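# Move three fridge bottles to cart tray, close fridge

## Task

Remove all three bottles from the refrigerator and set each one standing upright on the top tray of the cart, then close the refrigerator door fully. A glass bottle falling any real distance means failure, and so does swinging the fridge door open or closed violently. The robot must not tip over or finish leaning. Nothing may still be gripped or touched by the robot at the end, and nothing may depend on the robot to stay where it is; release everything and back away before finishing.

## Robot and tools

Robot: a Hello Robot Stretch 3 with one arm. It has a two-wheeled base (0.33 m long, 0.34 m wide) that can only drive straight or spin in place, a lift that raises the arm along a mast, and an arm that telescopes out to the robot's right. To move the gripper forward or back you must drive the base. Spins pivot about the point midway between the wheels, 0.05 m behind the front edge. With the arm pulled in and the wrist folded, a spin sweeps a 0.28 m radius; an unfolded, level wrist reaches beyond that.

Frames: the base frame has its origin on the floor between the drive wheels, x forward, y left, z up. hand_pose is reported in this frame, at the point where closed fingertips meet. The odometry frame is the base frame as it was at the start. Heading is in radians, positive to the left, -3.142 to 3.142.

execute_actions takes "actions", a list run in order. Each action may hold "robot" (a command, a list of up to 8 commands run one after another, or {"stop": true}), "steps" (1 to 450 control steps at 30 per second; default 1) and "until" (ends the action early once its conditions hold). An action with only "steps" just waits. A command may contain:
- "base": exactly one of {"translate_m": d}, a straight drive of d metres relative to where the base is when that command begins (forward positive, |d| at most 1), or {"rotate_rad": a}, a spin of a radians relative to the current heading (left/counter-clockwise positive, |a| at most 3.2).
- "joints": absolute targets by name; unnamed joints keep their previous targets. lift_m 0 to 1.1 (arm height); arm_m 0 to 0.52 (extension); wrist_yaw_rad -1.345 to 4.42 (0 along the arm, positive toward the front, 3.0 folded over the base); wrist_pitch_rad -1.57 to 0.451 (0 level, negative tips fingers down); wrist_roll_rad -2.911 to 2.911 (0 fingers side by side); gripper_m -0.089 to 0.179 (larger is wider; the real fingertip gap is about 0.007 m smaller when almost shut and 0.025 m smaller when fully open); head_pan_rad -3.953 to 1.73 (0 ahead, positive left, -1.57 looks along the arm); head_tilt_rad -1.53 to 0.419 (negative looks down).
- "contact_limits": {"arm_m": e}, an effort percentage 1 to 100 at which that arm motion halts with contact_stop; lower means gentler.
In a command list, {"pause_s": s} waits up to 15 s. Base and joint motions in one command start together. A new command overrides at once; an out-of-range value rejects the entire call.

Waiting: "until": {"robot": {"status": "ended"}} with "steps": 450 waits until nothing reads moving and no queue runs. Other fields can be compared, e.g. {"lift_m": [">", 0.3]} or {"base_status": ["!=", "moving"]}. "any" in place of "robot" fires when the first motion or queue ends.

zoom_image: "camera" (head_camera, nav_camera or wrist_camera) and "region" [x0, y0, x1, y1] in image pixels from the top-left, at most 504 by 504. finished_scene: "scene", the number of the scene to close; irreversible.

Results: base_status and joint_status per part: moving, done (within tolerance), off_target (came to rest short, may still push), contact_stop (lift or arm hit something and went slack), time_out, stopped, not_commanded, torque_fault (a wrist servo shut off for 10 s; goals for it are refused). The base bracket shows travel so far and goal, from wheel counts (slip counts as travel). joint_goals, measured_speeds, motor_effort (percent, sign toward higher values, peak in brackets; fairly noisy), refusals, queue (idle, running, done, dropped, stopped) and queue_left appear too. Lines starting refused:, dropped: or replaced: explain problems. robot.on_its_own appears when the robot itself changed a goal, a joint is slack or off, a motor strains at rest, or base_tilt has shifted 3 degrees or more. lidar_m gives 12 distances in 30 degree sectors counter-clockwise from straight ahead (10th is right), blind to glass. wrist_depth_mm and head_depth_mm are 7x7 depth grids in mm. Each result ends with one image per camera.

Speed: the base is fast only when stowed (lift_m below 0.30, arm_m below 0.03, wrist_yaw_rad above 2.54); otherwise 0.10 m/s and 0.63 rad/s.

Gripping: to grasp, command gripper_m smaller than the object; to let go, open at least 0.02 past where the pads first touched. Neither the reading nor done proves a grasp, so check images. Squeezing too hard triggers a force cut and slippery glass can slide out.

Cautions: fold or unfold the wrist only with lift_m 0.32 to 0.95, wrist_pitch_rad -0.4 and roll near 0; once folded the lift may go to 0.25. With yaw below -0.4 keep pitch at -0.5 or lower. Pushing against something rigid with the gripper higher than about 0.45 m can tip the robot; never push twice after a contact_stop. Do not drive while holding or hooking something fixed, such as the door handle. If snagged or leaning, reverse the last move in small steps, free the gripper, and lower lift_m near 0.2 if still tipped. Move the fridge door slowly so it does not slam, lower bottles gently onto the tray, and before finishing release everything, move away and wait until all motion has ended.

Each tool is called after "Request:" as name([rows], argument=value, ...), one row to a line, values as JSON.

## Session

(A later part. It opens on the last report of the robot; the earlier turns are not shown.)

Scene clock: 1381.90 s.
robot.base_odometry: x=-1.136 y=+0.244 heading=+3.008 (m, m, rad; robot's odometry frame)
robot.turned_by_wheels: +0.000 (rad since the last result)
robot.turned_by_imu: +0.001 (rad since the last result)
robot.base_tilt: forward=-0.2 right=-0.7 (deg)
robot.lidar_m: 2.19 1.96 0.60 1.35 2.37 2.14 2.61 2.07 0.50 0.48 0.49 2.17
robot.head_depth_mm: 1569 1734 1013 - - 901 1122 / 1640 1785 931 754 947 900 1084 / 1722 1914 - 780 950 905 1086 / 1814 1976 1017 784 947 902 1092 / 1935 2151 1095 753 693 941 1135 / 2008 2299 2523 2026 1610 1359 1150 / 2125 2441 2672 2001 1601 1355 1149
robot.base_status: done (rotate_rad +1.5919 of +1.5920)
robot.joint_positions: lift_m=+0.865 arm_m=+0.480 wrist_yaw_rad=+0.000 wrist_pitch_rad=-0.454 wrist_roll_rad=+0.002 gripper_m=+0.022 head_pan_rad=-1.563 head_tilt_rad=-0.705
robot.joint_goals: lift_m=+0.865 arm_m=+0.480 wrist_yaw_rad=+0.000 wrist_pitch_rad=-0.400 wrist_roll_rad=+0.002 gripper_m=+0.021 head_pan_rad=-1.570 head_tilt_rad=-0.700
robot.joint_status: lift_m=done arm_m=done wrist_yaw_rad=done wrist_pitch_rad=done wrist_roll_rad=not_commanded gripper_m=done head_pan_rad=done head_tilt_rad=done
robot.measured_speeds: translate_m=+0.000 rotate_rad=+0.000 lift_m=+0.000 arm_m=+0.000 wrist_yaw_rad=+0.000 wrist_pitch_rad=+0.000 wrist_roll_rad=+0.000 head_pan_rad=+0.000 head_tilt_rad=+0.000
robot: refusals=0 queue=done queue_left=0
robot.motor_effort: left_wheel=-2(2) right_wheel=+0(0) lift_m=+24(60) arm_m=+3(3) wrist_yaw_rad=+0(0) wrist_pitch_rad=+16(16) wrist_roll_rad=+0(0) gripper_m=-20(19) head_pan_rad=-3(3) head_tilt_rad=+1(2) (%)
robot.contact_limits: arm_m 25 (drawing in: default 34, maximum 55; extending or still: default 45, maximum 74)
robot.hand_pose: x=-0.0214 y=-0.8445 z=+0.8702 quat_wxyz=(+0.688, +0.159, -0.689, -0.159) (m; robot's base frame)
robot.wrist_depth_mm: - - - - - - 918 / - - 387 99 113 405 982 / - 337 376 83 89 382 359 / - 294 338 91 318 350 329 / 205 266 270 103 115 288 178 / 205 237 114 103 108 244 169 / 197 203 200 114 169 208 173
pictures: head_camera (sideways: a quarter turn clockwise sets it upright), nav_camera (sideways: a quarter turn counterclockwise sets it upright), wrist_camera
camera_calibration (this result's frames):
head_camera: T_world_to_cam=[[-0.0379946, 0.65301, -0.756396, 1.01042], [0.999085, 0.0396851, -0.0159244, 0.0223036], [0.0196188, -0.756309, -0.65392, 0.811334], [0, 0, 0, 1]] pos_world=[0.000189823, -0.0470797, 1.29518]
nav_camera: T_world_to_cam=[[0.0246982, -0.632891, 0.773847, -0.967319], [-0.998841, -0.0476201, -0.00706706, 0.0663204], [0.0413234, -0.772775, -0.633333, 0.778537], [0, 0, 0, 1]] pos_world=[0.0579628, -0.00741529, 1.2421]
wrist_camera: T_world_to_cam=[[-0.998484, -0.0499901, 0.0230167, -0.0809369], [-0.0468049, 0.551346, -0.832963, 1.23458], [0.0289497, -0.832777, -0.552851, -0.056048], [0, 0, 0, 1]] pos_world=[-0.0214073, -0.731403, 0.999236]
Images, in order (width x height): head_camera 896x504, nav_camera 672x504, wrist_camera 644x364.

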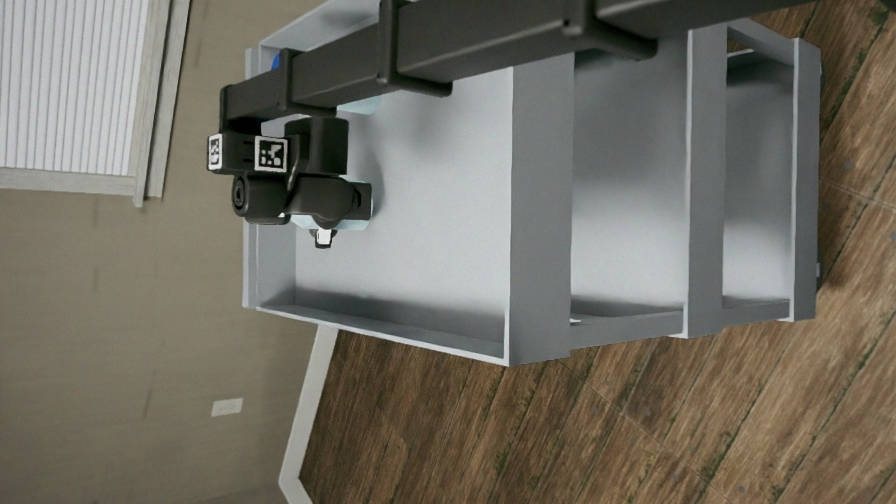

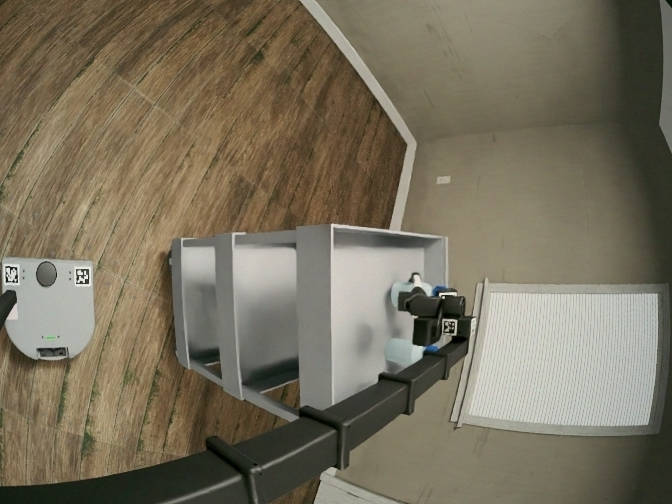

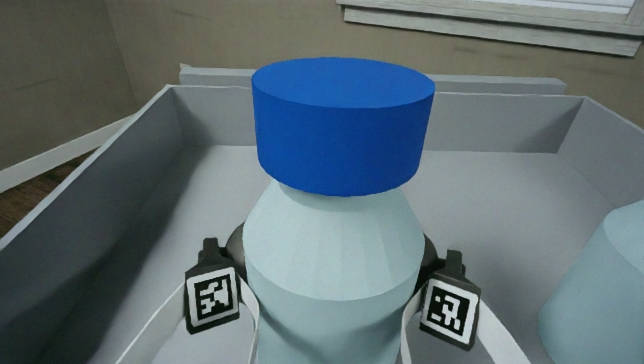

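Request:
execute_actions([
  {"robot":{"joints":{"lift_m":0.85}},"steps":60,"until":{"robot":{"status":"ended"}}},
  {"steps":6},
])

Scene clock: 1406.13 s.
robot.base_odometry: x=-1.136 y=+0.244 heading=+3.008 (m, m, rad; robot's odometry frame)
robot.turned_by_wheels: +0.000 (rad since the last result)
robot.turned_by_imu: +0.000 (rad since the last result)
robot.base_tilt: forward=-0.2 right=-0.6 (deg)
robot.lidar_m: 2.20 1.96 0.61 1.35 2.37 2.14 2.61 2.07 0.50 0.48 0.49 2.16
robot.head_depth_mm: 1570 1742 1002 - - 879 1109 / 1658 1810 - 770 947 905 1090 / 1714 1901 - 780 949 901 1094 / 1815 1993 1031 784 948 899 1094 / 1926 2155 1092 754 690 938 1137 / 1994 2281 2572 2007 1614 1348 1152 / 2132 2440 2628 2017 1604 1353 1148
robot.base_status: done (rotate_rad +1.5919 of +1.5920)
robot.joint_positions: lift_m=+0.850 arm_m=+0.480 wrist_yaw_rad=+0.000 wrist_pitch_rad=-0.454 wrist_roll_rad=+0.002 gripper_m=+0.022 head_pan_rad=-1.563 head_tilt_rad=-0.705
robot.joint_goals: lift_m=+0.850 arm_m=+0.480 wrist_yaw_rad=+0.000 wrist_pitch_rad=-0.400 wrist_roll_rad=+0.002 gripper_m=+0.021 head_pan_rad=-1.570 head_tilt_rad=-0.700
robot.joint_status: lift_m=done arm_m=done wrist_yaw_rad=done wrist_pitch_rad=done wrist_roll_rad=not_commanded gripper_m=done head_pan_rad=done head_tilt_rad=done
robot.measured_speeds: translate_m=+0.000 rotate_rad=+0.000 lift_m=+0.000 arm_m=+0.000 wrist_yaw_rad=+0.000 wrist_pitch_rad=+0.000 wrist_roll_rad=+0.000 head_pan_rad=+0.000 head_tilt_rad=+0.000
robot: refusals=0 queue=done queue_left=0
robot.motor_effort: left_wheel=-2(2) right_wheel=+0(0) lift_m=+23(23) arm_m=+3(3) wrist_yaw_rad=+0(0) wrist_pitch_rad=+16(16) wrist_roll_rad=+0(0) gripper_m=-19(19) head_pan_rad=-3(3) head_tilt_rad=+2(2) (%)
robot.contact_limits: arm_m 25 (drawing in: default 34, maximum 55; extending or still: default 45, maximum 74)
robot.hand_pose: x=-0.0214 y=-0.8445 z=+0.8552 quat_wxyz=(+0.688, +0.159, -0.689, -0.159) (m; robot's base frame)
robot.wrist_depth_mm: - - - - - - 920 / - - 366 99 113 390 955 / - 313 368 83 89 376 342 / 215 284 310 91 295 325 315 / 205 254 248 103 115 266 176 / 203 217 114 103 108 226 169 / 189 190 186 115 161 196 172
pictures: head_camera (sideways: a quarter turn clockwise sets it upright), nav_camera (sideways: a quarter turn counterclockwise sets it upright), wrist_camera
camera_calibration (this result's frames):
head_camera: T_world_to_cam=[[-0.0379946, 0.65301, -0.756396, 1.01042], [0.999085, 0.0396851, -0.0159244, 0.0223036], [0.0196188, -0.756309, -0.65392, 0.811334], [0, 0, 0, 1]] pos_world=[0.000189823, -0.0470797, 1.29518]
nav_camera: T_world_to_cam=[[0.0246982, -0.632891, 0.773847, -0.967319], [-0.998841, -0.0476201, -0.00706706, 0.0663204], [0.0413234, -0.772775, -0.633333, 0.778537], [0, 0, 0, 1]] pos_world=[0.0579628, -0.00741529, 1.2421]
wrist_camera: T_world_to_cam=[[-0.998484, -0.0499936, 0.0230089, -0.080586], [-0.0468049, 0.551478, -0.832876, 1.22208], [0.0289495, -0.83269, -0.552982, -0.0641574], [0, 0, 0, 1]] pos_world=[-0.0214073, -0.731402, 0.984217]
Images, in order (width x height): head_camera 896x504, nav_camera 672x504, wrist_camera 644x364.

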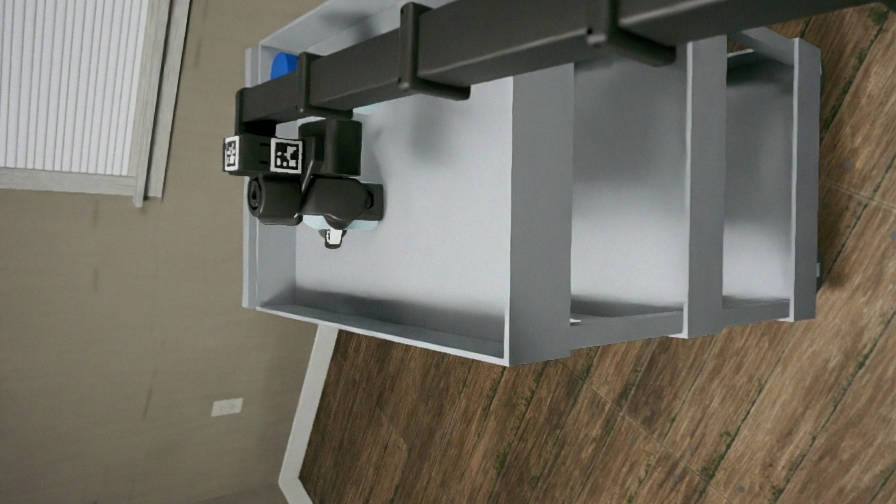

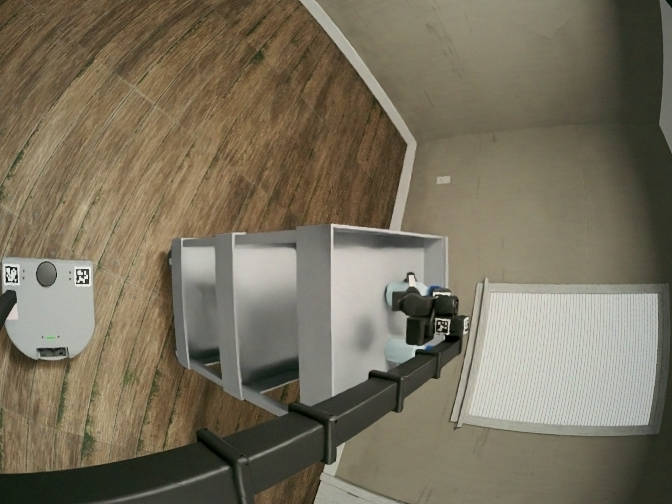

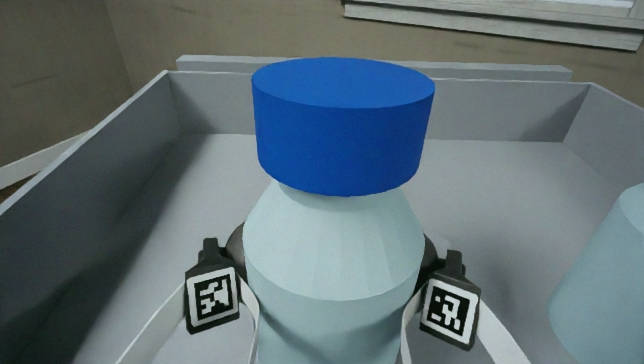

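Request:
execute_actions([
  {"robot":{"joints":{"lift_m":0.843}},"steps":60,"until":{"robot":{"status":"ended"}}},
  {"steps":6},
])

Scene clock: 1411.73 s.
robot.base_odometry: x=-1.136 y=+0.244 heading=+3.008 (m, m, rad; robot's odometry frame)
robot.turned_by_wheels: +0.000 (rad since the last result)
robot.turned_by_imu: +0.000 (rad since the last result)
robot.base_tilt: forward=-0.2 right=-0.7 (deg)
robot.lidar_m: 2.19 1.97 0.61 1.35 2.36 2.14 2.62 2.07 0.50 0.48 0.49 2.16
robot.head_depth_mm: 1587 1725 995 - - 882 1112 / 1631 1824 - 784 946 901 1090 / 1728 1913 - 781 947 900 1087 / 1811 2011 1032 782 948 903 1088 / 1916 2136 1090 753 695 940 1131 / 2008 2284 2526 1997 1611 1340 1152 / 2152 2448 2627 2004 1615 1346 1147
robot.base_status: done (rotate_rad +1.5919 of +1.5920)
robot.joint_positions: lift_m=+0.844 arm_m=+0.480 wrist_yaw_rad=+0.000 wrist_pitch_rad=-0.454 wrist_roll_rad=+0.002 gripper_m=+0.022 head_pan_rad=-1.563 head_tilt_rad=-0.705
robot.joint_goals: lift_m=+0.843 arm_m=+0.480 wrist_yaw_rad=+0.000 wrist_pitch_rad=-0.400 wrist_roll_rad=+0.002 gripper_m=+0.021 head_pan_rad=-1.570 head_tilt_rad=-0.700
robot.joint_status: lift_m=done arm_m=done wrist_yaw_rad=done wrist_pitch_rad=done wrist_roll_rad=not_commanded gripper_m=done head_pan_rad=done head_tilt_rad=done
robot.measured_speeds: translate_m=+0.000 rotate_rad=+0.000 lift_m=+0.000 arm_m=+0.000 wrist_yaw_rad=+0.000 wrist_pitch_rad=+0.000 wrist_roll_rad=+0.000 head_pan_rad=+0.000 head_tilt_rad=+0.000
robot: refusals=0 queue=done queue_left=0
robot.motor_effort: left_wheel=-2(2) right_wheel=+0(0) lift_m=+22(24) arm_m=+3(3) wrist_yaw_rad=+0(0) wrist_pitch_rad=+16(16) wrist_roll_rad=+0(0) gripper_m=-19(19) head_pan_rad=-3(3) head_tilt_rad=+2(2) (%)
robot.contact_limits: arm_m 25 (drawing in: default 34, maximum 55; extending or still: default 45, maximum 74)
robot.hand_pose: x=-0.0214 y=-0.8445 z=+0.8482 quat_wxyz=(+0.688, +0.159, -0.689, -0.160) (m; robot's base frame)
robot.wrist_depth_mm: - - - - - - 926 / - - 350 99 113 366 381 / - 293 361 83 89 375 344 / 215 275 300 91 285 310 315 / 206 244 238 103 115 256 176 / 197 209 114 103 108 219 169 / 180 182 178 114 159 189 172
pictures: head_camera (sideways: a quarter turn clockwise sets it upright), nav_camera (sideways: a quarter turn counterclockwise sets it upright), wrist_camera
camera_calibration (this result's frames):
head_camera: T_world_to_cam=[[-0.0379945, 0.65301, -0.756396, 1.01042], [0.999085, 0.0396849, -0.0159244, 0.0223036], [0.0196188, -0.756309, -0.65392, 0.811334], [0, 0, 0, 1]] pos_world=[0.000189817, -0.0470797, 1.29518]
nav_camera: T_world_to_cam=[[0.0246981, -0.632891, 0.773847, -0.967319], [-0.998841, -0.04762, -0.00706706, 0.0663204], [0.0413233, -0.772775, -0.633333, 0.778537], [0, 0, 0, 1]] pos_world=[0.0579628, -0.00741529, 1.2421]
wrist_camera: T_world_to_cam=[[-0.998484, -0.0499964, 0.0230035, -0.0804215], [-0.0468052, 0.551572, -0.832813, 1.21625], [0.0289495, -0.832628, -0.553076, -0.0678953], [0, 0, 0, 1]] pos_world=[-0.0214073, -0.731402, 0.977209]
Images, in order (width x height): head_camera 896x504, nav_camera 672x504, wrist_camera 644x364.

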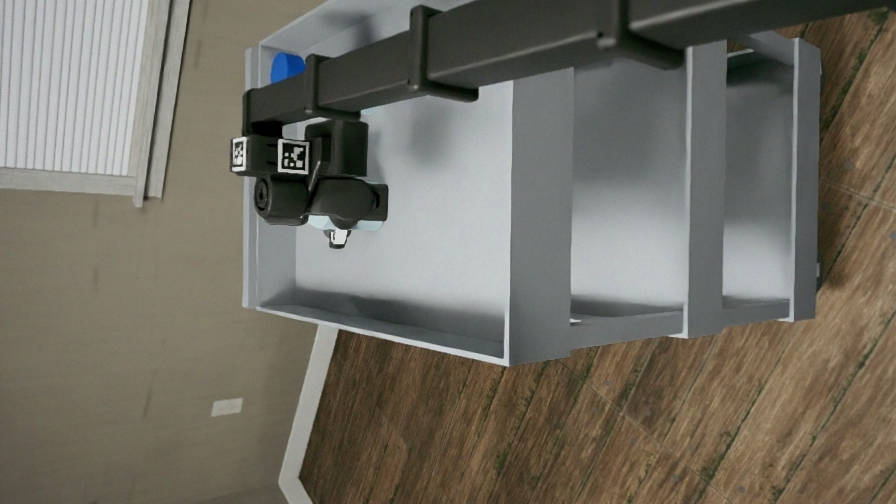

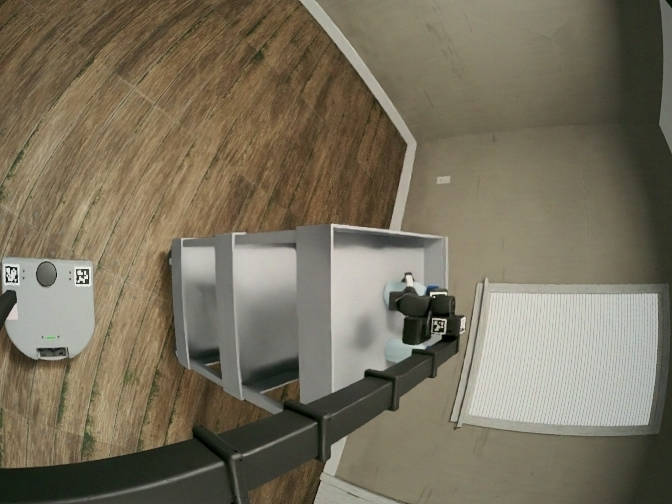

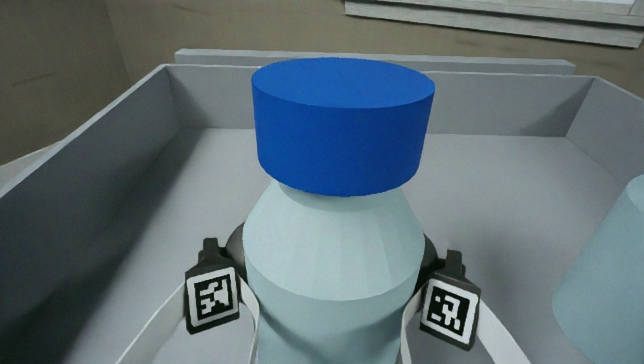

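Request:
execute_actions([
  {"robot":{"joints":{"lift_m":0.837}},"steps":60,"until":{"robot":{"status":"ended"}}},
  {"steps":6},
])

Scene clock: 1415.97 s.
robot.base_odometry: x=-1.136 y=+0.244 heading=+3.008 (m, m, rad; robot's odometry frame)
robot.turned_by_wheels: +0.000 (rad since the last result)
robot.turned_by_imu: +0.000 (rad since the last result)
robot.base_tilt: forward=-0.2 right=-0.6 (deg)
robot.lidar_m: 2.19 1.96 0.61 1.34 2.37 2.14 2.61 2.07 0.50 0.48 0.49 2.16
robot.head_depth_mm: 1570 1748 995 - - - 1115 / 1639 1791 - 781 950 905 1092 / 1729 1905 - 785 949 902 1091 / 1809 1989 1039 781 946 902 1089 / 1917 2159 1093 756 691 943 1136 / 2028 2299 2542 2006 1606 1344 1148 / 2133 2458 2632 2004 1602 1346 1154
robot.base_status: done (rotate_rad +1.5919 of +1.5920)
robot.joint_positions: lift_m=+0.838 arm_m=+0.480 wrist_yaw_rad=+0.000 wrist_pitch_rad=-0.437 wrist_roll_rad=+0.002 gripper_m=+0.022 head_pan_rad=-1.563 head_tilt_rad=-0.705
robot.joint_goals: lift_m=+0.837 arm_m=+0.480 wrist_yaw_rad=+0.000 wrist_pitch_rad=-0.400 wrist_roll_rad=+0.002 gripper_m=+0.021 head_pan_rad=-1.570 head_tilt_rad=-0.700
robot.joint_status: lift_m=done arm_m=done wrist_yaw_rad=done wrist_pitch_rad=done wrist_roll_rad=not_commanded gripper_m=done head_pan_rad=done head_tilt_rad=done
robot.measured_speeds: translate_m=+0.000 rotate_rad=+0.000 lift_m=+0.000 arm_m=+0.000 wrist_yaw_rad=+0.000 wrist_pitch_rad=+0.000 wrist_roll_rad=+0.000 head_pan_rad=+0.000 head_tilt_rad=+0.000
robot: refusals=0 queue=done queue_left=0
robot.motor_effort: left_wheel=-2(2) right_wheel=+0(0) lift_m=+19(23) arm_m=+3(3) wrist_yaw_rad=-1(0) wrist_pitch_rad=+11(16) wrist_roll_rad=+0(0) gripper_m=-19(19) head_pan_rad=-3(3) head_tilt_rad=+1(2) (%)
robot.contact_limits: arm_m 25 (drawing in: default 34, maximum 55; extending or still: default 45, maximum 74)
robot.hand_pose: x=-0.0214 y=-0.8467 z=+0.8461 quat_wxyz=(+0.690, +0.153, -0.691, -0.154) (m; robot's base frame)
robot.wrist_depth_mm: - - - - - - 897 / - - 360 98 111 361 940 / - 291 366 82 88 369 341 / 215 277 303 90 285 314 315 / 206 244 239 102 114 257 188 / 196 209 113 103 107 217 169 / 180 181 178 114 176 187 171
pictures: head_camera (sideways: a quarter turn clockwise sets it upright), nav_camera (sideways: a quarter turn counterclockwise sets it upright), wrist_camera
camera_calibration (this result's frames):
head_camera: T_world_to_cam=[[-0.0379947, 0.653008, -0.756397, 1.01042], [0.999085, 0.0396852, -0.0159244, 0.0223037], [0.0196189, -0.75631, -0.653919, 0.811332], [0, 0, 0, 1]] pos_world=[0.000189828, -0.0470797, 1.29518]
nav_camera: T_world_to_cam=[[0.0246982, -0.63289, 0.773848, -0.96732], [-0.998841, -0.0476203, -0.00706699, 0.0663203], [0.0413235, -0.772776, -0.633332, 0.778535], [0, 0, 0, 1]] pos_world=[0.0579628, -0.00741539, 1.2421]
wrist_camera: T_world_to_cam=[[-0.998484, -0.0495965, 0.0238519, -0.0808653], [-0.0468006, 0.537183, -0.842167, 1.21152], [0.0289556, -0.842007, -0.53869, -0.0910397], [0, 0, 0, 1]] pos_world=[-0.021407, -0.731472, 0.973185]
Images, in order (width x height): head_camera 896x504, nav_camera 672x504, wrist_camera 644x364.

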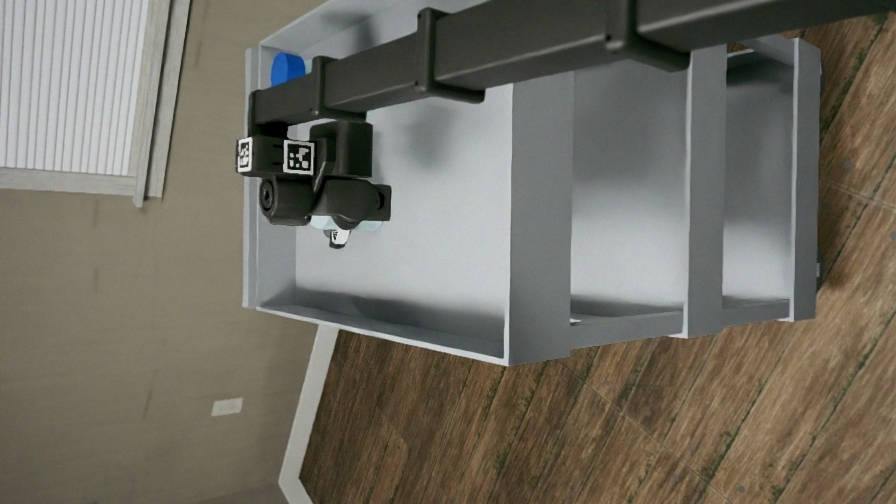

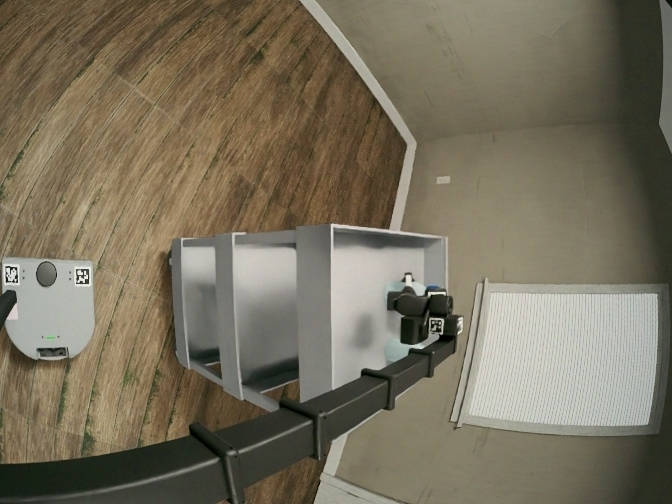

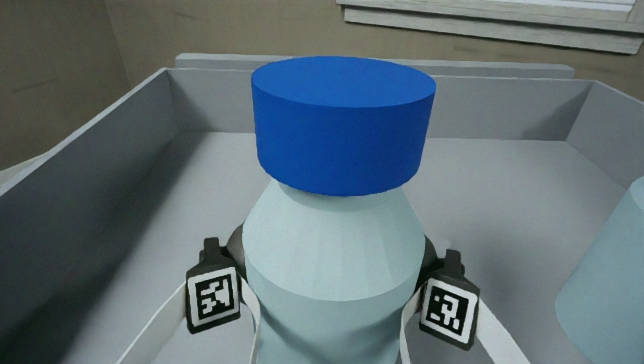

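Request:
execute_actions([
  {"robot":{"joints":{"lift_m":0.833}},"steps":60,"until":{"robot":{"status":"ended"}}},
  {"steps":6},
])

Scene clock: 1421.03 s.
robot.base_odometry: x=-1.136 y=+0.244 heading=+3.008 (m, m, rad; robot's odometry frame)
robot.turned_by_wheels: +0.000 (rad since the last result)
robot.turned_by_imu: +0.000 (rad since the last result)
robot.base_tilt: forward=-0.2 right=-0.7 (deg)
robot.lidar_m: 2.19 1.96 0.61 1.35 2.36 2.14 2.61 2.07 0.50 0.48 0.49 2.16
robot.head_depth_mm: 1567 1747 997 847 - - 1106 / 1649 1792 - 783 954 900 1088 / 1723 1910 - 784 949 903 1087 / 1803 2003 1036 781 946 902 1097 / 1905 2164 1095 756 695 1112 1132 / 1998 2313 2502 2004 1624 1355 1155 / 2128 2465 2650 1996 1614 1341 1157
robot.base_status: done (rotate_rad +1.5919 of +1.5920)
robot.joint_positions: lift_m=+0.834 arm_m=+0.480 wrist_yaw_rad=+0.000 wrist_pitch_rad=-0.422 wrist_roll_rad=+0.002 gripper_m=+0.022 head_pan_rad=-1.563 head_tilt_rad=-0.705
robot.joint_goals: lift_m=+0.833 arm_m=+0.480 wrist_yaw_rad=+0.000 wrist_pitch_rad=-0.400 wrist_roll_rad=+0.002 gripper_m=+0.021 head_pan_rad=-1.570 head_tilt_rad=-0.700
robot.joint_status: lift_m=done arm_m=done wrist_yaw_rad=done wrist_pitch_rad=done wrist_roll_rad=not_commanded gripper_m=done head_pan_rad=done head_tilt_rad=done
robot.measured_speeds: translate_m=+0.000 rotate_rad=+0.000 lift_m=+0.000 arm_m=+0.000 wrist_yaw_rad=+0.000 wrist_pitch_rad=+0.000 wrist_roll_rad=+0.000 head_pan_rad=+0.000 head_tilt_rad=+0.000
robot: refusals=0 queue=done queue_left=0
robot.motor_effort: left_wheel=-1(2) right_wheel=+0(1) lift_m=+16(19) arm_m=+3(3) wrist_yaw_rad=-1(0) wrist_pitch_rad=+7(11) wrist_roll_rad=+0(0) gripper_m=-19(19) head_pan_rad=-3(3) head_tilt_rad=+2(2) (%)
robot.contact_limits: arm_m 25 (drawing in: default 34, maximum 55; extending or still: default 45, maximum 74)
robot.hand_pose: x=-0.0214 y=-0.8486 z=+0.8455 quat_wxyz=(+0.691, +0.148, -0.692, -0.149) (m; robot's base frame)
robot.wrist_depth_mm: - - - - - - 909 / - - 360 95 110 388 945 / - 293 366 84 91 375 341 / 215 278 308 93 290 320 313 / 204 246 240 102 114 258 241 / 196 209 114 103 108 216 170 / 180 180 178 114 176 188 171
pictures: head_camera (sideways: a quarter turn clockwise sets it upright), nav_camera (sideways: a quarter turn counterclockwise sets it upright), wrist_camera
camera_calibration (this result's frames):
head_camera: T_world_to_cam=[[-0.0379946, 0.653008, -0.756397, 1.01042], [0.999085, 0.039685, -0.0159244, 0.0223037], [0.0196189, -0.75631, -0.653919, 0.811332], [0, 0, 0, 1]] pos_world=[0.000189823, -0.0470797, 1.29518]
nav_camera: T_world_to_cam=[[0.0246982, -0.63289, 0.773848, -0.967321], [-0.998841, -0.0476202, -0.00706699, 0.0663203], [0.0413234, -0.772776, -0.633332, 0.778535], [0, 0, 0, 1]] pos_world=[0.0579628, -0.0074154, 1.2421]
wrist_camera: T_world_to_cam=[[-0.998484, -0.0492494, 0.0245655, -0.0812497], [-0.0467994, 0.524894, -0.84988, 1.20807], [0.0289619, -0.849742, -0.526403, -0.109915], [0, 0, 0, 1]] pos_world=[-0.0214064, -0.731507, 0.970848]
Images, in order (width x height): head_camera 896x504, nav_camera 672x504, wrist_camera 644x364.

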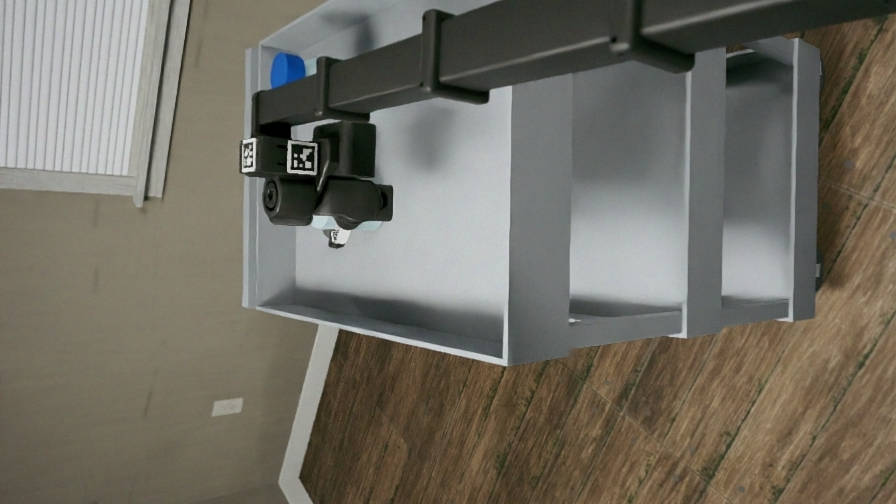

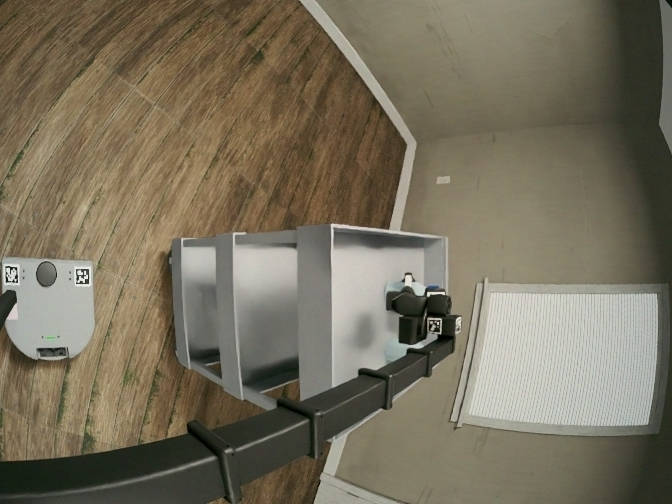

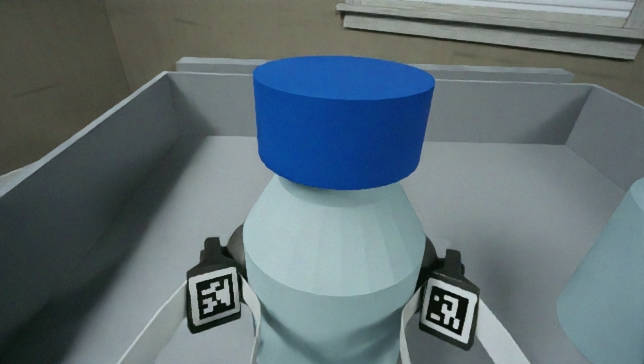

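Request:
execute_actions([
  {"robot":{"joints":{"gripper_m":0.115}},"steps":90,"until":{"robot":{"status":"ended"}}},
  {"steps":8},
  {"robot":{"joints":{"arm_m":0.41}},"steps":90,"until":{"robot":{"status":"ended"}}},
  {"robot":{"joints":{"lift_m":0.95}},"steps":120,"until":{"robot":{"status":"ended"}}},
])

Scene clock: 1431.37 s.
robot.base_odometry: x=-1.136 y=+0.244 heading=+3.008 (m, m, rad; robot's odometry frame)
robot.turned_by_wheels: +0.000 (rad since the last result)
robot.turned_by_imu: +0.001 (rad since the last result)
robot.base_tilt: forward=-0.2 right=-0.7 (deg)
robot.lidar_m: 2.19 1.96 0.61 1.35 2.37 2.14 2.61 2.07 0.50 0.48 0.49 2.16
robot.head_depth_mm: 1579 1679 - 781 927 891 1130 / 1639 - 901 783 947 902 1092 / 1717 - 952 784 947 903 1092 / 1809 1992 998 782 943 902 1093 / 1920 2131 1095 753 697 1116 1135 / 2018 2279 2526 2008 1620 1353 1161 / 2138 2442 2675 2004 1604 1351 1158
robot.base_status: done (rotate_rad +1.5919 of +1.5920)
robot.joint_positions: lift_m=+0.949 arm_m=+0.410 wrist_yaw_rad=-0.001 wrist_pitch_rad=-0.415 wrist_roll_rad=+0.002 gripper_m=+0.115 head_pan_rad=-1.563 head_tilt_rad=-0.705
robot.joint_goals: lift_m=+0.950 arm_m=+0.410 wrist_yaw_rad=+0.000 wrist_pitch_rad=-0.400 wrist_roll_rad=+0.002 gripper_m=+0.115 head_pan_rad=-1.570 head_tilt_rad=-0.700
robot.joint_status: lift_m=done arm_m=done wrist_yaw_rad=done wrist_pitch_rad=done wrist_roll_rad=not_commanded gripper_m=done head_pan_rad=done head_tilt_rad=done
robot.measured_speeds: translate_m=+0.000 rotate_rad=+0.000 lift_m=+0.000 arm_m=+0.000 wrist_yaw_rad=+0.000 wrist_pitch_rad=+0.000 wrist_roll_rad=+0.000 head_pan_rad=+0.000 head_tilt_rad=+0.000
robot: refusals=0 queue=done queue_left=0
robot.motor_effort: left_wheel=-2(3) right_wheel=+0(1) lift_m=+55(58) arm_m=-4(6) wrist_yaw_rad=+1(1) wrist_pitch_rad=+5(7) wrist_roll_rad=+0(0) gripper_m=+0(83) head_pan_rad=-3(3) head_tilt_rad=+2(2) (%)
robot.hand_pose: x=-0.0218 y=-0.7800 z=+0.9628 quat_wxyz=(+0.691, +0.145, -0.692, -0.146) (m; robot's base frame)
robot.wrist_depth_mm: - - - - - - 964 / - - - - - - - / - - - 522 - - - / - - 471 490 486 494 - / - - 418 218 428 419 232 / - 289 352 223 358 242 298 / - 296 304 236 307 288 305
pictures: head_camera (sideways: a quarter turn clockwise sets it upright), nav_camera (sideways: a quarter turn counterclockwise sets it upright), wrist_camera
camera_calibration (this result's frames):
head_camera: T_world_to_cam=[[-0.0379945, 0.652989, -0.756414, 1.01044], [0.999085, 0.0396847, -0.0159253, 0.0223048], [0.0196191, -0.756327, -0.653899, 0.811307], [0, 0, 0, 1]] pos_world=[0.00018983, -0.0470799, 1.29518]
nav_camera: T_world_to_cam=[[0.0246981, -0.63287, 0.773864, -0.967342], [-0.998841, -0.0476205, -0.00706595, 0.066319], [0.0413236, -0.772793, -0.633312, 0.778509], [0, 0, 0, 1]] pos_world=[0.0579628, -0.00741695, 1.2421]
wrist_camera: T_world_to_cam=[[-0.998565, -0.0473981, 0.0249393, -0.0800453], [-0.0459344, 0.518449, -0.853874, 1.27059], [0.0275423, -0.853794, -0.519882, 0.000632645], [0, 0, 0, 1]] pos_world=[-0.0215842, -0.661988, 1.08725]
Images, in order (width x height): head_camera 896x504, nav_camera 672x504, wrist_camera 644x364.

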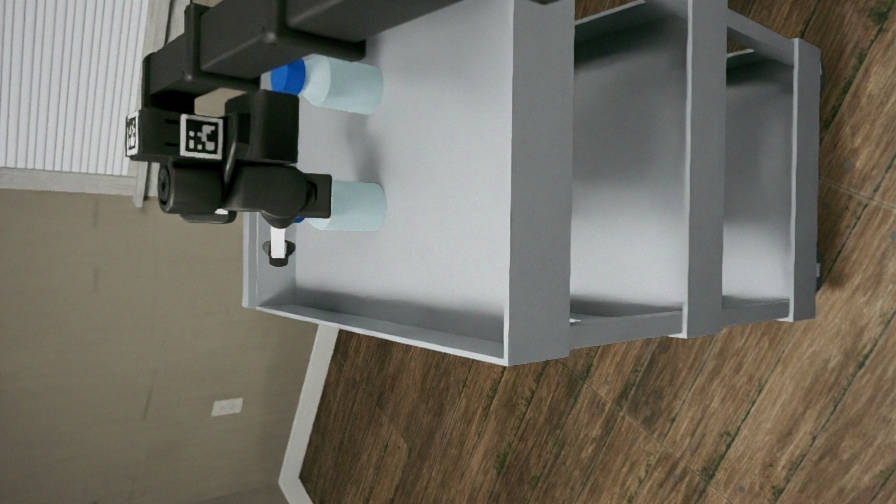

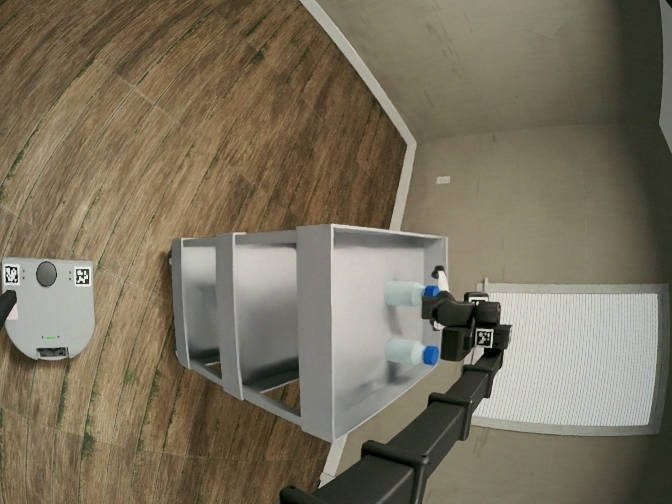

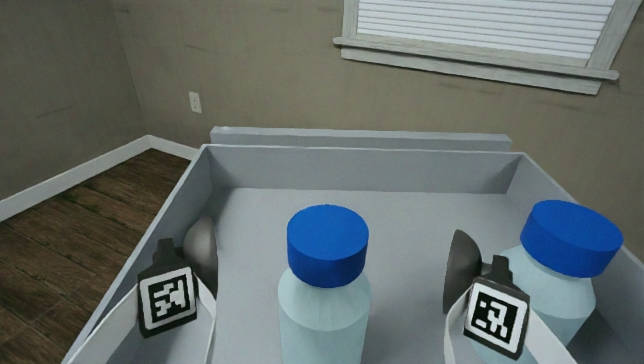

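Request:
execute_actions([
  {"robot":[{"joints":{"arm_m":0.0}},{"base":{"rotate_rad":-1.526}},{"base":{"translate_m":-0.863},"joints":{"lift_m":0.96,"gripper_m":0.16}},{"base":{"rotate_rad":-2.096},"joints":{"head_pan_rad":-1.57,"head_tilt_rad":-0.45}}],"steps":450,"until":{"robot":{"status":"ended"}}},
  {"steps":450,"until":{"robot":{"status":"ended"}}},
])

Scene clock: 1478.73 s.
robot.base_odometry: x=-1.213 y=-0.616 heading=-0.614 (m, m, rad; robot's odometry frame)
robot.turned_by_wheels: -3.622 (rad since the last result)
robot.turned_by_imu: -3.691 (rad since the last result)
robot.base_tilt: forward=-0.2 right=-0.7 (deg)
robot.lidar_m: 2.23 2.01 2.85 2.71 1.37 0.48 0.45 0.46 0.60 0.50 0.50 1.40
robot.head_depth_mm: 756 814 887 903 657 - - / 757 813 887 899 657 1057 - / 753 812 868 815 654 - - / 749 810 879 839 651 1014 843 / 734 626 786 792 622 743 755 / 388 415 452 488 540 603 698 / 379 410 456 1071 1195 1347 1309
robot.base_status: done (rotate_rad -2.0959 of -2.0960)
robot.joint_positions: lift_m=+0.959 arm_m=+0.001 wrist_yaw_rad=-0.001 wrist_pitch_rad=-0.415 wrist_roll_rad=+0.002 gripper_m=+0.160 head_pan_rad=-1.563 head_tilt_rad=-0.458
robot.joint_goals: lift_m=+0.960 arm_m=+0.000 wrist_yaw_rad=+0.000 wrist_pitch_rad=-0.400 wrist_roll_rad=+0.002 gripper_m=+0.160 head_pan_rad=-1.570 head_tilt_rad=-0.450
robot.joint_status: lift_m=done arm_m=done wrist_yaw_rad=done wrist_pitch_rad=done wrist_roll_rad=not_commanded gripper_m=done head_pan_rad=done head_tilt_rad=done
robot.measured_speeds: translate_m=+0.000 rotate_rad=+0.000 lift_m=+0.000 arm_m=+0.000 wrist_yaw_rad=+0.000 wrist_pitch_rad=+0.000 wrist_roll_rad=+0.000 head_pan_rad=+0.000 head_tilt_rad=+0.000
robot: refusals=0 queue=done queue_left=0
robot.motor_effort: left_wheel=+1(7) right_wheel=-2(4) lift_m=+56(58) arm_m=-5(5) wrist_yaw_rad=+1(1) wrist_pitch_rad=+5(4) wrist_roll_rad=+0(0) gripper_m=+1(84) head_pan_rad=-3(3) head_tilt_rad=+3(20) (%)
robot.hand_pose: x=-0.0218 y=-0.3705 z=+0.9728 quat_wxyz=(+0.691, +0.145, -0.692, -0.146) (m; robot's base frame)
robot.wrist_depth_mm: 216 222 472 594 626 606 423 / 238 238 475 530 610 567 421 / 800 256 379 411 416 426 401 / 946 281 319 329 336 338 344 / - 306 478 857 837 618 421 / - - 486 697 727 688 399 / - - 482 613 620 599 420
pictures: head_camera (sideways: a quarter turn clockwise sets it upright), nav_camera (sideways: a quarter turn counterclockwise sets it upright), wrist_camera
camera_calibration (this result's frames):
head_camera: T_world_to_cam=[[-0.0364391, 0.448471, -0.893054, 1.18859], [0.999122, 0.034818, -0.0232822, 0.0318888], [0.020653, -0.893119, -0.449346, 0.545173], [0, 0, 0, 1]] pos_world=[0.000190901, -0.0472543, 1.30719]
nav_camera: T_world_to_cam=[[0.0231151, -0.424702, 0.905038, -1.13838], [-0.998837, -0.0481284, 0.00292579, 0.0533115], [0.0423155, -0.904053, -0.425321, 0.507892], [0, 0, 0, 1]] pos_world=[0.0580715, -0.0217436, 1.24613]
wrist_camera: T_world_to_cam=[[-0.998553, -0.0476432, 0.024939, -0.0609185], [-0.0460614, 0.518437, -0.853874, 1.06679], [0.027752, -0.853787, -0.519882, 0.355495], [0, 0, 0, 1]] pos_world=[-0.021558, -0.252451, 1.09724]
Images, in order (width x height): head_camera 896x504, nav_camera 672x504, wrist_camera 644x364.

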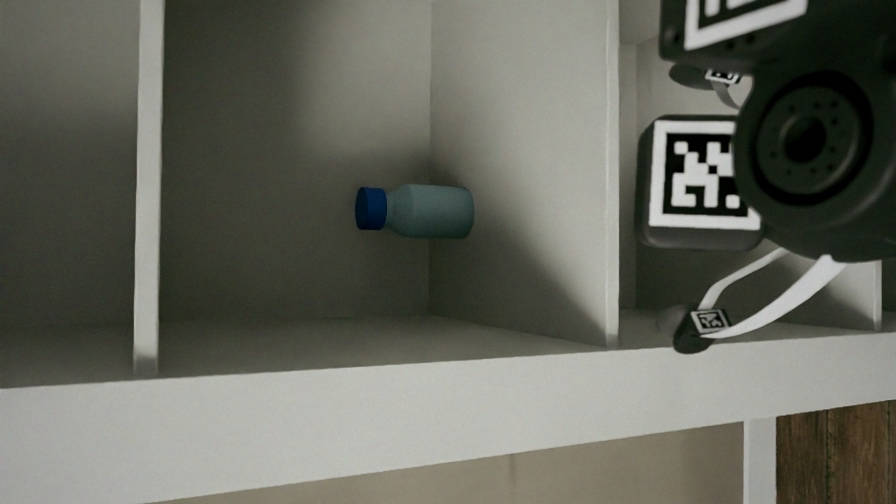

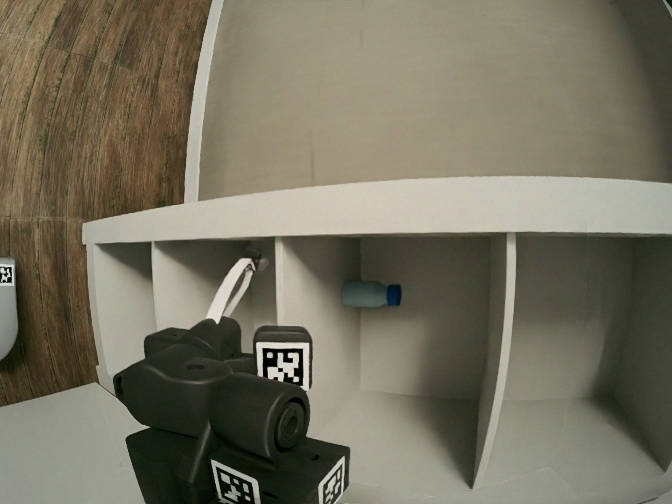

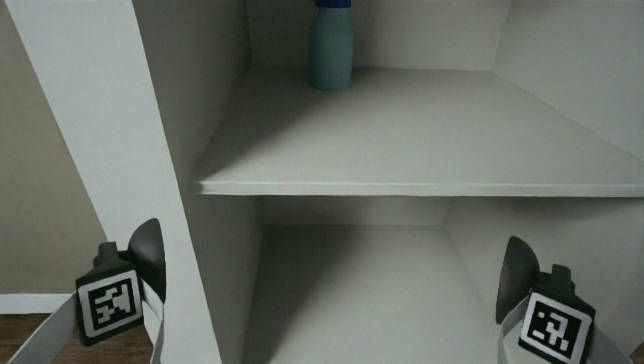

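Request:
execute_actions([
  {"robot":{"base":{"translate_m":0.008},"joints":{"gripper_m":0.13}},"steps":90,"until":{"robot":{"status":"ended"}}},
  {"robot":{"joints":{"arm_m":0.22},"contact_limits":{"arm_m":20}},"steps":150,"until":{"robot":{"status":"ended"}}},
])

Scene clock: 1543.13 s.
robot.base_odometry: x=-1.207 y=-0.621 heading=-0.614 (m, m, rad; robot's odometry frame)
robot.turned_by_wheels: +0.000 (rad since the last result)
robot.turned_by_imu: +0.001 (rad since the last result)
robot.base_tilt: forward=-0.2 right=-0.7 (deg)
robot.lidar_m: 2.22 2.00 2.86 2.71 1.37 0.48 0.46 0.47 0.60 0.50 0.50 1.40
robot.head_depth_mm: 754 815 886 - 629 980 826 / 754 815 885 - - 989 824 / 751 810 872 802 - 987 824 / 751 811 879 891 625 983 823 / 675 559 703 714 596 744 754 / 384 410 446 487 539 613 711 / 378 414 462 1085 1216 1344 1313
robot.base_status: done (translate_m +0.0080 of +0.0080)
robot.joint_positions: lift_m=+0.959 arm_m=+0.220 wrist_yaw_rad=-0.001 wrist_pitch_rad=-0.415 wrist_roll_rad=+0.002 gripper_m=+0.130 head_pan_rad=-1.563 head_tilt_rad=-0.458
robot.joint_goals: lift_m=+0.960 arm_m=+0.220 wrist_yaw_rad=+0.000 wrist_pitch_rad=-0.400 wrist_roll_rad=+0.002 gripper_m=+0.130 head_pan_rad=-1.570 head_tilt_rad=-0.450
robot.joint_status: lift_m=done arm_m=done wrist_yaw_rad=done wrist_pitch_rad=done wrist_roll_rad=not_commanded gripper_m=done head_pan_rad=done head_tilt_rad=done
robot.measured_speeds: translate_m=+0.000 rotate_rad=+0.000 lift_m=+0.000 arm_m=+0.000 wrist_yaw_rad=+0.000 wrist_pitch_rad=+0.000 wrist_roll_rad=+0.000 head_pan_rad=+0.000 head_tilt_rad=+0.000
robot: refusals=0 queue=done queue_left=0
robot.motor_effort: left_wheel=+2(7) right_wheel=-2(5) lift_m=+55(56) arm_m=+3(4) wrist_yaw_rad=+1(0) wrist_pitch_rad=+5(5) wrist_roll_rad=+0(0) gripper_m=+0(84) head_pan_rad=-3(2) head_tilt_rad=+3(3) (%)
robot.contact_limits: arm_m 20 (drawing in: default 34, maximum 55; extending or still: default 45, maximum 74)
robot.hand_pose: x=-0.0218 y=-0.5895 z=+0.9728 quat_wxyz=(+0.691, +0.145, -0.692, -0.146) (m; robot's base frame)
robot.wrist_depth_mm: 162 231 405 310 418 424 412 / 163 231 435 316 463 453 413 / 162 232 378 345 416 423 394 / 163 231 310 311 314 321 323 / 164 217 250 251 254 260 263 / 164 - 210 211 214 - 217 / 159 175 181 182 184 178 187
pictures: head_camera (sideways: a quarter turn clockwise sets it upright), nav_camera (sideways: a quarter turn counterclockwise sets it upright), wrist_camera
camera_calibration (this result's frames):
head_camera: T_world_to_cam=[[-0.0364387, 0.448424, -0.893078, 1.18862], [0.999122, 0.0348166, -0.0232836, 0.0318907], [0.020653, -0.893142, -0.449299, 0.545112], [0, 0, 0, 1]] pos_world=[0.000190888, -0.0472541, 1.30719]
nav_camera: T_world_to_cam=[[0.0231146, -0.424655, 0.90506, -1.13841], [-0.998837, -0.0481281, 0.0029279, 0.0533087], [0.0423154, -0.904075, -0.425273, 0.507831], [0, 0, 0, 1]] pos_world=[0.0580715, -0.0217465, 1.24614]
wrist_camera: T_world_to_cam=[[-0.998552, -0.047659, 0.0249388, -0.0713607], [-0.0460695, 0.518437, -0.853874, 1.18036], [0.0277656, -0.853787, -0.519882, 0.168468], [0, 0, 0, 1]] pos_world=[-0.0215563, -0.471508, 1.09724]
Images, in order (width x height): head_camera 896x504, nav_camera 672x504, wrist_camera 644x364.

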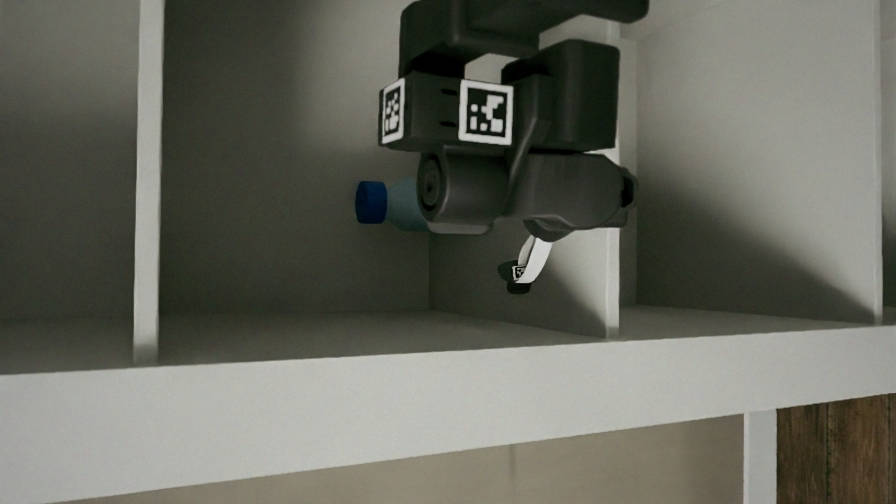

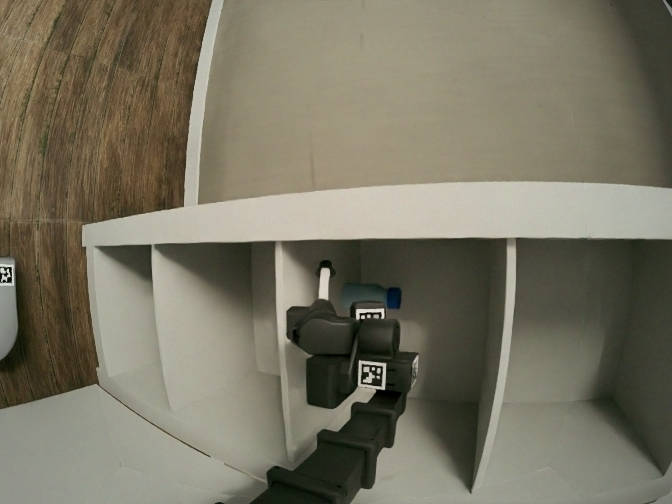

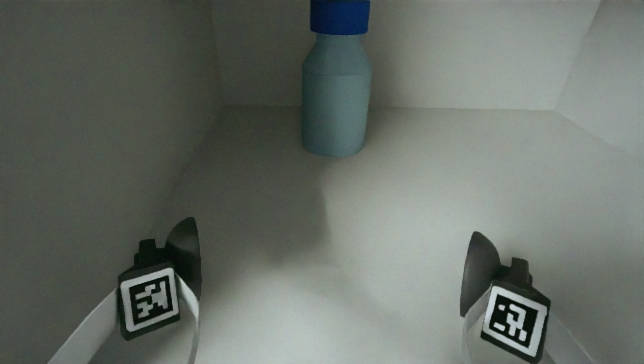

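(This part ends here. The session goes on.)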